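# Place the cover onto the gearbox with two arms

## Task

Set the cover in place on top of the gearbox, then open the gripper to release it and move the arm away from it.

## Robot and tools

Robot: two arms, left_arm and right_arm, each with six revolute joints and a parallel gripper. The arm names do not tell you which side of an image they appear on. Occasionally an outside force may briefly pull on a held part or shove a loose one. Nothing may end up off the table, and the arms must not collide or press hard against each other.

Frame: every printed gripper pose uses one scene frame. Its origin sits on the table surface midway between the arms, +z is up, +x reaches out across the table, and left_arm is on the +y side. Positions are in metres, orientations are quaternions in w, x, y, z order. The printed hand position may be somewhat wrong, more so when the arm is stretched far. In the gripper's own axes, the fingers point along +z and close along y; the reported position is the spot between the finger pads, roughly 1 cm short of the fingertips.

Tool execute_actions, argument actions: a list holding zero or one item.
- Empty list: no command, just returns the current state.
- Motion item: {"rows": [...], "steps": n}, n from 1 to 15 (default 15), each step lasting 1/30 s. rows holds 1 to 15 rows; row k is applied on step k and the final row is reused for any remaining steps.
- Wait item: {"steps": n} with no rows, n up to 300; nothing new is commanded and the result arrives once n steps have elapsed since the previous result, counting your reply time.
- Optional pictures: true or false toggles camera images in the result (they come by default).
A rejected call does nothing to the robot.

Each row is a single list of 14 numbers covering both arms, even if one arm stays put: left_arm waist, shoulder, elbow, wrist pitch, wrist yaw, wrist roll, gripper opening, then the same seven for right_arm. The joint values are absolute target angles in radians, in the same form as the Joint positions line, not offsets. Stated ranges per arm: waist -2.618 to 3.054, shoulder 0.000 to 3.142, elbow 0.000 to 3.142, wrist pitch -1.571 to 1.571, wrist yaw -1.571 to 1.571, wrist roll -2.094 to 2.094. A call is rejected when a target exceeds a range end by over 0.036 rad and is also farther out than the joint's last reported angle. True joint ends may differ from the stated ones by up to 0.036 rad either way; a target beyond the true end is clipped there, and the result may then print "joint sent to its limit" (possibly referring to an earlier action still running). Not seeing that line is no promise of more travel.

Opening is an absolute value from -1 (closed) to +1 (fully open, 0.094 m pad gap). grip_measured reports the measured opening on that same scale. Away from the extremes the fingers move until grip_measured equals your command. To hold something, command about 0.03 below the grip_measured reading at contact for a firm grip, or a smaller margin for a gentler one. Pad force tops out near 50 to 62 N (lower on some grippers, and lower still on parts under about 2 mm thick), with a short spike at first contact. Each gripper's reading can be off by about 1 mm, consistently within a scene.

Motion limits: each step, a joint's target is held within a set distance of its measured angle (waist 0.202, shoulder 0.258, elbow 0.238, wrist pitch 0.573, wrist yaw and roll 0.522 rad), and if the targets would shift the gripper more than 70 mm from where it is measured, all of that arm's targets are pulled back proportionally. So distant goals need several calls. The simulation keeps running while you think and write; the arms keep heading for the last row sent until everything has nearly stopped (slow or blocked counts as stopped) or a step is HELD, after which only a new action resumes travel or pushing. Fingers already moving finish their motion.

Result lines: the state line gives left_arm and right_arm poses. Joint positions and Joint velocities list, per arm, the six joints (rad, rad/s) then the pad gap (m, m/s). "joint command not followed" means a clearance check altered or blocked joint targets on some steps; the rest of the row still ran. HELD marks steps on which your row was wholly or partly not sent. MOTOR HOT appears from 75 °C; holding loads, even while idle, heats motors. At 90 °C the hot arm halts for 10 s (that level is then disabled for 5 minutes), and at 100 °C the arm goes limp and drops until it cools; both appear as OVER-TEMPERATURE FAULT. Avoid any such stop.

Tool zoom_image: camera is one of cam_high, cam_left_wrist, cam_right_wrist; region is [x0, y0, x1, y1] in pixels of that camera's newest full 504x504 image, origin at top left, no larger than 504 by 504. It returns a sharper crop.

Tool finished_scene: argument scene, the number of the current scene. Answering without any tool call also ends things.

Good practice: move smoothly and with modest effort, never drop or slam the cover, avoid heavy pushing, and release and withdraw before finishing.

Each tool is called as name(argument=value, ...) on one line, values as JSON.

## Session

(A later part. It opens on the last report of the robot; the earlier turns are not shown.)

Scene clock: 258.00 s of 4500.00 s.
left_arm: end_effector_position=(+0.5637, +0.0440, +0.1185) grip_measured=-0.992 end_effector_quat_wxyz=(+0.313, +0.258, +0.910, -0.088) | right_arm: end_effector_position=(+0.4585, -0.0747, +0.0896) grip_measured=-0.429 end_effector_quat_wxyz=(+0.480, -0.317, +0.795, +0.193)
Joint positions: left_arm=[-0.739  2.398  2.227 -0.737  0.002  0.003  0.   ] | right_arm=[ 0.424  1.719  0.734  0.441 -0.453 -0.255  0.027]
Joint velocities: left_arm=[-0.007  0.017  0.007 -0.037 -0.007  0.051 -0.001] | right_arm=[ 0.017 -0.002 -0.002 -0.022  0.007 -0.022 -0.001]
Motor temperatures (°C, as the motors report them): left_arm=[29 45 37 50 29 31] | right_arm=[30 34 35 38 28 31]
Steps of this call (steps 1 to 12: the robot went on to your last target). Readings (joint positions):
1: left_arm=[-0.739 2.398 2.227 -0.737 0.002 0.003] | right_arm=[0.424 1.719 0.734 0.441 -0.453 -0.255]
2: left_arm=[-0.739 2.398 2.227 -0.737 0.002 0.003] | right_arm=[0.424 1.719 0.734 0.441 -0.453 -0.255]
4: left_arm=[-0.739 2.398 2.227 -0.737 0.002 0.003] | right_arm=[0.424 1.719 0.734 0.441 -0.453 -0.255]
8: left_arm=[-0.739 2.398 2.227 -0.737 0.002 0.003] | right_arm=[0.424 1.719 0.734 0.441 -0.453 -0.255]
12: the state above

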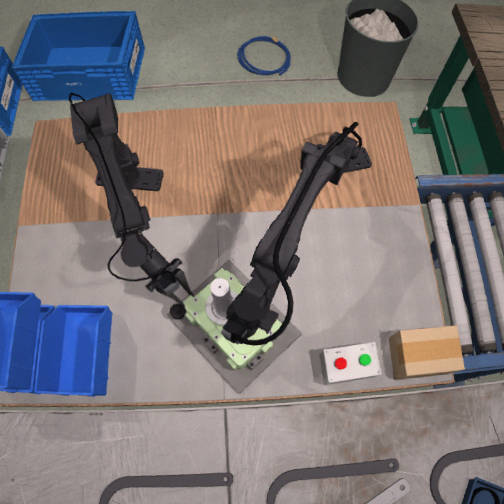

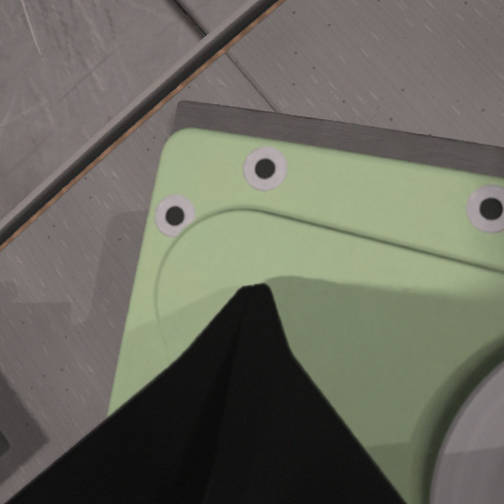

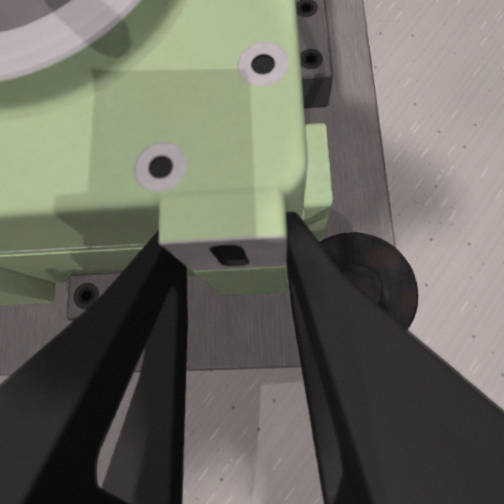

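execute_actions(actions=[{"rows":[[-0.73,2.42,2.235,-0.78,0,0,-1,0.43,1.74,0.73,0.40,-0.45,-0.26,-0.47],[-0.73,2.38,2.245,-0.75,0,0,-1,0.43,1.71,0.75,0.46,-0.45,-0.26,-0.3],[-0.74,2.35,2.245,-0.76,0,0,-1,0.43,1.71,0.75,0.46,-0.45,-0.26,-0.1],[-0.75,2.32,2.245,-0.80,0,0,-1,0.43,1.71,0.75,0.46,-0.45,-0.26,-0.1],[-0.755,2.29,2.245,-0.85,0,0,-1,0.43,1.69,0.75,0.46,-0.45,-0.26,-0.1],[-0.76,2.27,2.245,-0.90,0,0,-1,0.43,1.66,0.75,0.45,-0.45,-0.26,-0.1],[-0.76,2.25,2.245,-0.95,0,0,-1,0.42,1.63,0.75,0.44,-0.45,-0.26,-0.1],[-0.76,2.24,2.245,-1.0,0,0,-1,0.41,1.60,0.75,0.42,-0.45,-0.26,-0.1],[-0.76,2.24,2.245,-1.04,0,0,-1,0.40,1.56,0.75,0.40,-0.45,-0.26,-0.1],[-0.76,2.24,2.245,-1.07,0,0,-1,0.38,1.52,0.75,0.38,-0.45,-0.26,-0.1],[-0.76,2.25,2.245,-1.07,0,0,-1,0.36,1.48,0.75,0.36,-0.45,-0.26,-0.1],[-0.76,2.26,2.245,-1.07,0,0,-1,0.34,1.44,0.75,0.34,-0.45,-0.26,-0.1],[-0.76,2.27,2.245,-1.07,0,0,-1,0.32,1.40,0.75,0.32,-0.45,-0.26,-0.1],[-0.76,2.28,2.245,-1.07,0,0,-1,0.30,1.36,0.75,0.30,-0.45,-0.26,-0.1],[-0.76,2.29,2.245,-1.07,0,0,-1,0.28,1.32,0.75,0.28,-0.45,-0.26,-0.1]],"steps":15}], pictures=false)

execute_actions(actions=[{"rows":[[-0.76,2.29,2.245,-1.07,0,0,-1,0.26,1.3,0.75,0.26,-0.45,-0.26,-0.1],[-0.76,2.295,2.245,-1.07,0,0,-1,0.26,1.3,0.75,0.26,-0.45,-0.26,-0.1],[-0.76,2.30,2.24,-1.07,0,0,-1,0.26,1.3,0.75,0.26,-0.45,-0.26,-0.1],[-0.76,2.31,2.24,-1.07,0,0,-1,0.26,1.3,0.75,0.26,-0.45,-0.26,-0.1],[-0.76,2.32,2.24,-1.07,0,0,-1,0.26,1.3,0.75,0.26,-0.45,-0.26,-0.1],[-0.76,2.33,2.23,-1.08,0,0,-1,0.26,1.3,0.75,0.26,-0.45,-0.26,-0.1],[-0.76,2.34,2.23,-1.09,0,0,-1,0.26,1.3,0.75,0.26,-0.45,-0.26,-0.1],[-0.76,2.355,2.22,-1.10,0,0,-1,0.26,1.3,0.75,0.26,-0.45,-0.26,-0.1],[-0.76,2.37,2.22,-1.11,0,0,-1,0.26,1.3,0.75,0.26,-0.45,-0.26,-0.1],[-0.76,2.385,2.21,-1.12,0,0,-1,0.26,1.3,0.75,0.26,-0.45,-0.26,-0.1],[-0.76,2.40,2.21,-1.13,0,0,-1,0.26,1.3,0.75,0.26,-0.45,-0.26,-0.1],[-0.76,2.415,2.21,-1.14,0,0,-1,0.26,1.3,0.75,0.26,-0.45,-0.26,-0.1]],"steps":15}])

Scene clock: 260.80 s of 4500.00 s.
left_arm: end_effector_position=(+0.5114, +0.0674, +0.1690) grip_measured=-0.992 end_effector_quat_wxyz=(+0.263, +0.268, +0.924, -0.076) | right_arm: end_effector_position=(+0.4594, -0.1201, +0.1968) grip_measured=-0.102 end_effector_quat_wxyz=(+0.576, -0.285, +0.752, +0.150)
Joint positions: left_arm=[-0.752  2.246  2.228 -0.998  0.002  0.003  0.   ] | right_arm=[ 0.322  1.416  0.734  0.353 -0.451 -0.255  0.042]
Joint velocities: left_arm=[ 0.007  0.173 -0.002 -0.286 -0.007  0.037 -0.   ] | right_arm=[-0.647 -1.287  0.002 -0.388  0.022  0.007  0.001]
Motor temperatures (°C, as the motors report them): left_arm=[29 45 37 50 29 31] | right_arm=[30 34 34 38 28 31]
Steps of this call (steps 1 to 15: the robot went on to your last target; steps 16 to 69: nothing new was sent; steps 70 to 84: all 15 steps of this action). Readings (joint positions):
70: left_arm=[-0.739 2.397 2.228 -0.735 0.002 0.003] | right_arm=[0.424 1.719 0.734 0.445 -0.453 -0.255]
71: left_arm=[-0.739 2.395 2.228 -0.733 0.002 0.003] | right_arm=[0.424 1.717 0.734 0.447 -0.453 -0.255]
73: left_arm=[-0.739 2.388 2.228 -0.741 0.002 0.003] | right_arm=[0.424 1.717 0.734 0.447 -0.453 -0.255]
77: left_arm=[-0.744 2.330 2.228 -0.849 0.002 0.003] | right_arm=[0.423 1.691 0.734 0.432 -0.451 -0.255]
84: the state above

Scene clock: 261.30 s of 4500.00 s.
left_arm: end_effector_position=(+0.5044, +0.0718, +0.1169) grip_measured=-0.993 end_effector_quat_wxyz=(+0.201, +0.273, +0.939, -0.058) | right_arm: end_effector_position=(+0.4509, -0.1468, +0.2259) grip_measured=-0.102 end_effector_quat_wxyz=(+0.595, -0.263, +0.749, +0.128)
Joint positions: left_arm=[-0.752  2.333  2.228 -1.045  0.002  0.003  0.   ] | right_arm=[ 0.262  1.3    0.734  0.274 -0.448 -0.255  0.042]
Joint velocities: left_arm=[-0.002 -0.007  0.002 -0.022 -0.022 -0.037  0.   ] | right_arm=[ 0.007  0.007  0.002 -0.037 -0.095  0.037 -0.   ]
Motor temperatures (°C, as the motors report them): left_arm=[29 46 37 50 29 31] | right_arm=[30 34 35 38 28 31]
Steps of this call (steps 1 to 15: all 15 steps of this action). Readings (joint positions):
1: left_arm=[-0.752 2.253 2.228 -1.007 0.002 0.003] | right_arm=[0.299 1.374 0.734 0.342 -0.450 -0.255]
2: left_arm=[-0.752 2.263 2.228 -1.016 0.002 0.003] | right_arm=[0.281 1.340 0.734 0.336 -0.450 -0.255]
4: left_arm=[-0.752 2.286 2.228 -1.030 0.002 0.003] | right_arm=[0.262 1.303 0.734 0.333 -0.448 -0.255]
8: left_arm=[-0.752 2.329 2.228 -1.043 0.002 0.003] | right_arm=[0.262 1.300 0.734 0.299 -0.448 -0.255]
15: the state above

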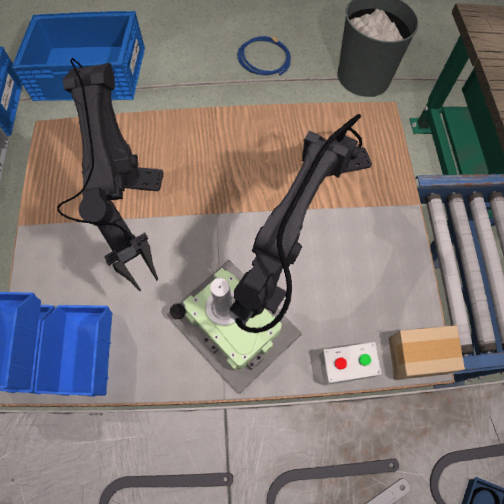

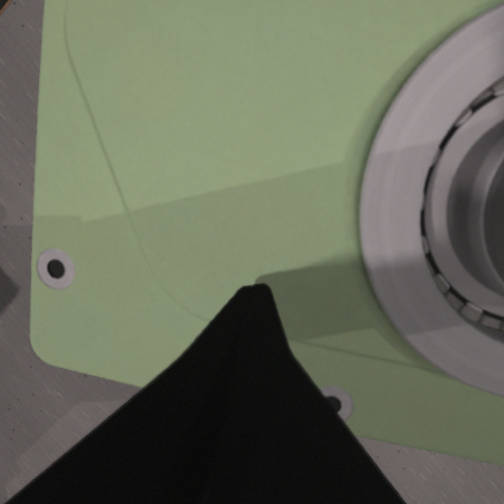

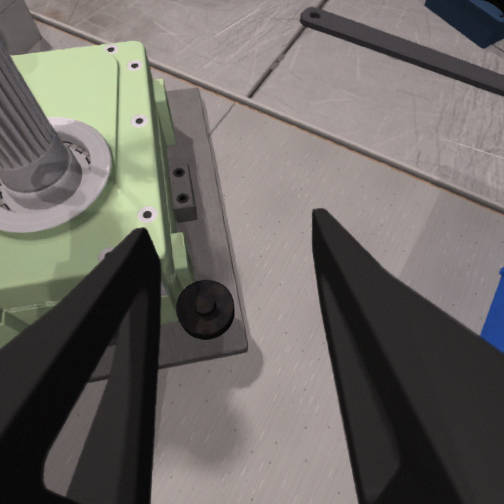

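Retreat the left arm to an oblique view.

execute_actions(actions=[{"rows":[[-0.75,2.31,2.24,-1.04,0,0,-1,0.25,1.28,0.75,0.26,-0.45,-0.26,-0.1],[-0.74,2.26,2.22,-0.99,0,0,-1,0.24,1.26,0.75,0.26,-0.45,-0.26,-0.1],[-0.73,2.2,2.15,-0.92,0,0,-1,0.23,1.24,0.75,0.26,-0.45,-0.26,-0.1],[-0.72,2.13,2.06,-0.83,0,0,-1,0.22,1.22,0.75,0.26,-0.45,-0.26,-0.1],[-0.71,2.06,1.96,-0.73,0,0,-1,0.21,1.2,0.75,0.26,-0.45,-0.26,-0.1],[-0.70,1.99,1.86,-0.63,0,0,-1,0.2,1.2,0.75,0.26,-0.45,-0.26,-0.1],[-0.70,1.92,1.76,-0.53,0,0,-1,0.2,1.2,0.75,0.26,-0.45,-0.26,-0.1],[-0.70,1.85,1.66,-0.43,0,0,-1,0.2,1.2,0.75,0.26,-0.45,-0.26,-0.1],[-0.70,1.79,1.56,-0.33,0,0,-1,0.2,1.2,0.75,0.26,-0.45,-0.26,-0.1],[-0.70,1.73,1.46,-0.23,0,0,-1,0.2,1.2,0.75,0.26,-0.45,-0.26,-0.1],[-0.70,1.67,1.36,-0.13,0,0,-1,0.2,1.2,0.75,0.26,-0.45,-0.26,-0.1],[-0.70,1.62,1.26,-0.03,0,0,-1,0.2,1.2,0.75,0.26,-0.45,-0.26,-0.1],[-0.70,1.57,1.16,0.07,0,0,-1,0.2,1.2,0.75,0.26,-0.45,-0.26,-0.1],[-0.70,1.53,1.06,0.17,0,0,-1,0.2,1.2,0.75,0.26,-0.45,-0.26,-0.1],[-0.70,1.5,0.96,0.27,0,0,-1,0.2,1.2,0.75,0.26,-0.45,-0.26,-0.1]],"steps":15}], pictures=false)

execute_actions(actions=[{"rows":[[-0.70,1.5,0.88,0.35,0,0,-1,0.2,1.2,0.75,0.26,-0.45,-0.26,-0.1],[-0.70,1.5,0.8,0.45,0,0,-1,0.2,1.2,0.75,0.26,-0.45,-0.26,-0.1],[-0.70,1.5,0.72,0.55,0,0,-1,0.2,1.2,0.75,0.26,-0.45,-0.26,-0.1],[-0.70,1.5,0.65,0.65,0,0,-1,0.2,1.2,0.75,0.26,-0.45,-0.26,-0.1],[-0.70,1.5,0.58,0.72,0.05,0,-1,0.2,1.2,0.75,0.26,-0.45,-0.26,-0.1],[-0.70,1.5,0.52,0.78,0.1,0,-1,0.2,1.2,0.75,0.26,-0.45,-0.26,-0.1],[-0.70,1.52,0.46,0.82,0.1,0,-1,0.2,1.2,0.75,0.26,-0.45,-0.26,-0.1],[-0.70,1.55,0.42,0.85,0.1,0,-1,0.2,1.2,0.75,0.26,-0.45,-0.26,-0.1]],"steps":15}], pictures=false)

execute_actions(actions=[{"steps":15}])

Scene clock: 264.10 s of 4500.00 s.
left_arm: end_effector_position=(+0.4696, +0.1237, +0.2772) grip_measured=-0.993 end_effector_quat_wxyz=(+0.531, +0.213, +0.808, -0.138) | right_arm: end_effector_position=(+0.4456, -0.1698, +0.2547) grip_measured=-0.102 end_effector_quat_wxyz=(+0.624, -0.245, +0.735, +0.103)
Joint positions: left_arm=[-0.702  1.559  1.293 -0.143  0.     0.003  0.   ] | right_arm=[ 0.206  1.216  0.734  0.26  -0.448 -0.255  0.042]
Joint velocities: left_arm=[ 0.027 -1.546 -2.186  3.099  0.022 -0.066 -0.001] | right_arm=[-0.012 -0.017  0.002  0.007 -0.051 -0.037 -0.   ]
Motor temperatures (°C, as the motors report them): left_arm=[29 45 37 49 29 31] | right_arm=[30 34 35 38 28 31]
Steps of this call (steps 1 to 15: the robot went on to your last target; steps 16 to 69: nothing new was sent; steps 70 to 84: all 15 steps of this action). Readings (joint positions):
70: left_arm=[-0.752 2.328 2.229 -1.042 0.002 0.003] | right_arm=[0.261 1.300 0.734 0.269 -0.448 -0.255]
71: left_arm=[-0.752 2.323 2.229 -1.040 0.002 0.003] | right_arm=[0.259 1.298 0.734 0.269 -0.448 -0.255]
73: left_arm=[-0.749 2.278 2.163 -0.985 0.002 0.003] | right_arm=[0.246 1.285 0.734 0.261 -0.448 -0.255]
77: left_arm=[-0.722 2.034 1.841 -0.769 0.002 0.003] | right_arm=[0.209 1.229 0.734 0.258 -0.448 -0.255]
84: the state above

Scene clock: 264.60 s of 4500.00 s.
left_arm: end_effector_position=(+0.3693, +0.1633, +0.0638) grip_measured=-0.993 end_effector_quat_wxyz=(+0.493, +0.238, +0.821, -0.164) | right_arm: end_effector_position=(+0.4456, -0.1698, +0.2547) grip_measured=-0.102 end_effector_quat_wxyz=(+0.624, -0.245, +0.735, +0.103)
Joint positions: left_arm=[-0.702  1.58   0.396  0.703  0.082  0.003  0.   ] | right_arm=[ 0.206  1.216  0.734  0.26  -0.448 -0.255  0.042]
Joint velocities: left_arm=[-0.002 -0.007 -0.017  0.476  0.066 -0.007  0.   ] | right_arm=[-0.012 -0.032  0.007 -0.037 -0.066 -0.051 -0.001]
Motor temperatures (°C, as the motors report them): left_arm=[29 45 37 49 29 31] | right_arm=[30 34 35 38 28 31]
Steps of this call (steps 1 to 15: all 15 steps of this action). Readings (joint positions):
1: left_arm=[-0.702 1.514 1.220 -0.039 0.000 0.003] | right_arm=[0.206 1.216 0.734 0.260 -0.448 -0.255]
2: left_arm=[-0.702 1.483 1.149 0.068 0.000 0.003] | right_arm=[0.206 1.216 0.734 0.260 -0.448 -0.255]
4: left_arm=[-0.702 1.464 1.009 0.282 0.000 0.003] | right_arm=[0.206 1.216 0.734 0.260 -0.448 -0.255]
8: left_arm=[-0.702 1.499 0.700 0.601 0.046 0.003] | right_arm=[0.206 1.216 0.734 0.260 -0.448 -0.255]
15: the state above

Scene clock: 265.10 s of 4500.00 s.
left_arm: end_effector_position=(+0.3793, +0.1559, +0.0949) grip_measured=-0.993 end_effector_quat_wxyz=(+0.545, +0.233, +0.785, -0.180) | right_arm: end_effector_position=(+0.4456, -0.1698, +0.2547) grip_measured=-0.102 end_effector_quat_wxyz=(+0.624, -0.245, +0.735, +0.103)
Joint positions: left_arm=[-0.702  1.57   0.396  0.824  0.091  0.003  0.   ] | right_arm=[ 0.206  1.216  0.734  0.26  -0.448 -0.255  0.042]
Joint velocities: left_arm=[ 0.012  0.012  0.002  0.051 -0.007 -0.007 -0.002] | right_arm=[ 0.012 -0.007 -0.007  0.007  0.051 -0.066  0.   ]
Motor temperatures (°C, as the motors report them): left_arm=[29 45 37 50 29 31] | right_arm=[30 34 35 38 28 31]
Steps of this call (steps 1 to 15: the robot went on to your last target). Readings (joint positions):
1: left_arm=[-0.702 1.580 0.396 0.727 0.084 0.003] | right_arm=[0.206 1.216 0.734 0.260 -0.448 -0.255]
2: left_arm=[-0.702 1.577 0.396 0.749 0.085 0.003] | right_arm=[0.206 1.216 0.734 0.260 -0.448 -0.255]
4: left_arm=[-0.702 1.572 0.396 0.781 0.087 0.003] | right_arm=[0.206 1.216 0.734 0.260 -0.448 -0.255]
8: left_arm=[-0.702 1.570 0.396 0.812 0.089 0.003] | right_arm=[0.206 1.216 0.734 0.260 -0.448 -0.255]
15: the state above

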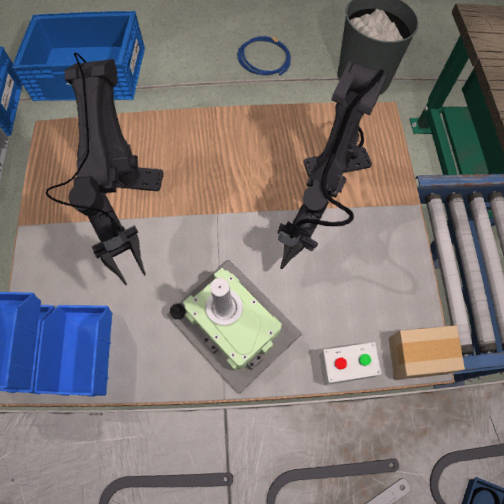

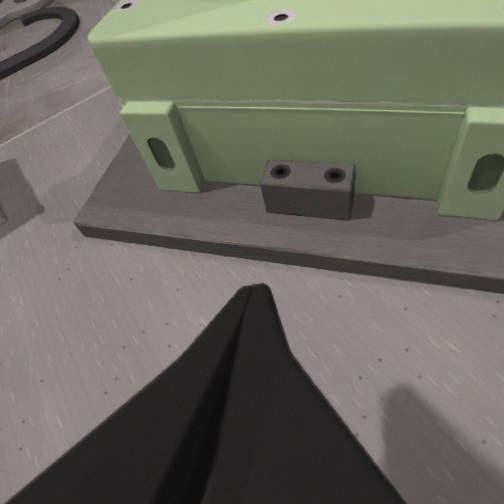

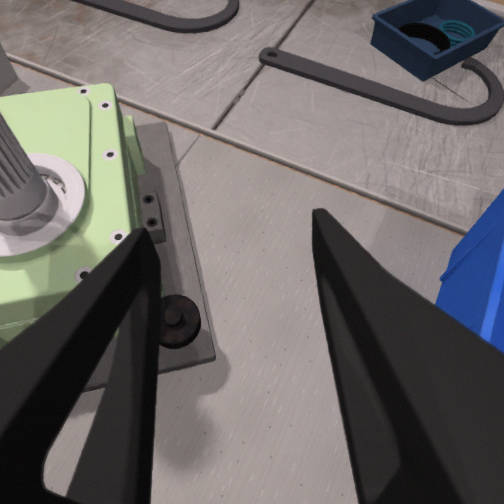

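execute_actions(actions=[])

Scene clock: 266.57 s of 4500.00 s.
left_arm: end_effector_position=(+0.3794, +0.1558, +0.0953) grip_measured=-0.993 end_effector_quat_wxyz=(+0.546, +0.233, +0.784, -0.180) | right_arm: end_effector_position=(+0.4456, -0.1698, +0.2547) grip_measured=-0.102 end_effector_quat_wxyz=(+0.624, -0.245, +0.735, +0.103)
Joint positions: left_arm=[-0.702  1.57   0.396  0.826  0.091  0.003  0.   ] | right_arm=[ 0.206  1.216  0.734  0.26  -0.448 -0.255  0.042]
Joint velocities: left_arm=[-0.017 -0.007 -0.012  0.022  0.007  0.051  0.001] | right_arm=[ 0.007 -0.007 -0.007 -0.022 -0.007 -0.007  0.   ]
Motor temperatures (°C, as the motors report them): left_arm=[29 45 37 50 29 31] | right_arm=[30 34 35 39 28 31]
Steps of this call (steps 1 to 15: the robot went on to your last target; steps 16 to 44: nothing new was sent). Readings (joint positions):
1: left_arm=[-0.702 1.570 0.396 0.824 0.091 0.003] | right_arm=[0.206 1.216 0.734 0.260 -0.448 -0.255]
2: left_arm=[-0.702 1.570 0.396 0.825 0.091 0.003] | right_arm=[0.206 1.216 0.734 0.260 -0.448 -0.255]
4: left_arm=[-0.702 1.570 0.396 0.825 0.091 0.003] | right_arm=[0.206 1.216 0.734 0.260 -0.448 -0.255]
8: left_arm=[-0.702 1.570 0.396 0.826 0.091 0.003] | right_arm=[0.206 1.216 0.734 0.260 -0.448 -0.255]
44: the state above
All arms were judged still, so your last target was given up. Only a new action makes them travel on or press farther. Fingers that are still opening or closing keep moving.

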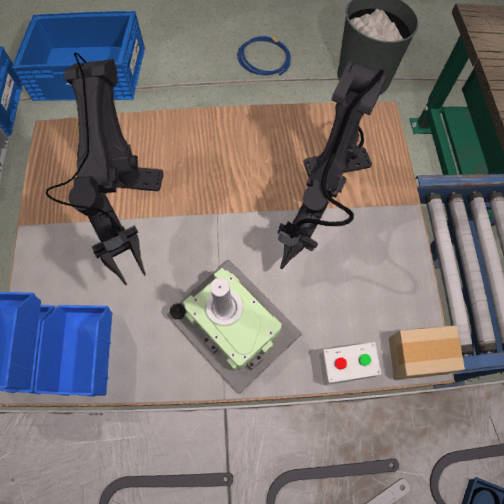

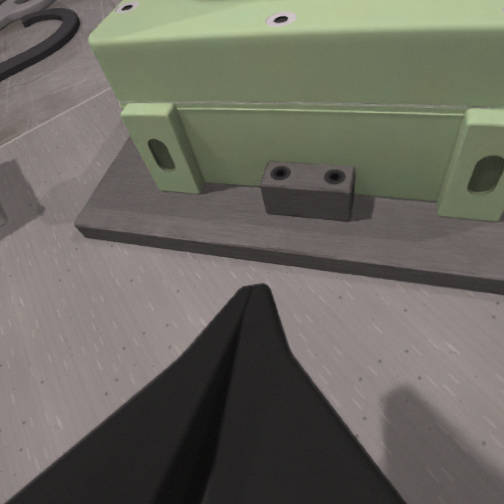

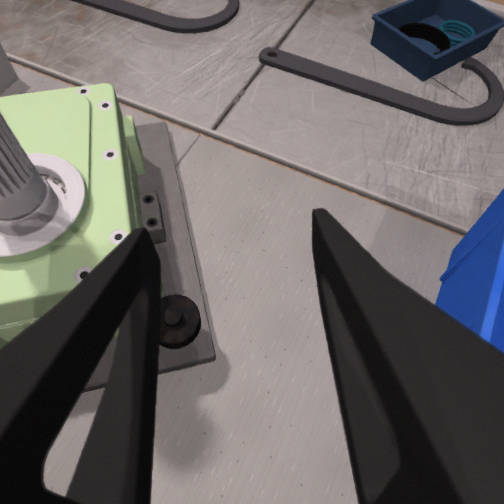

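finished_scene(scene=1)

The scene is finished: the task was done.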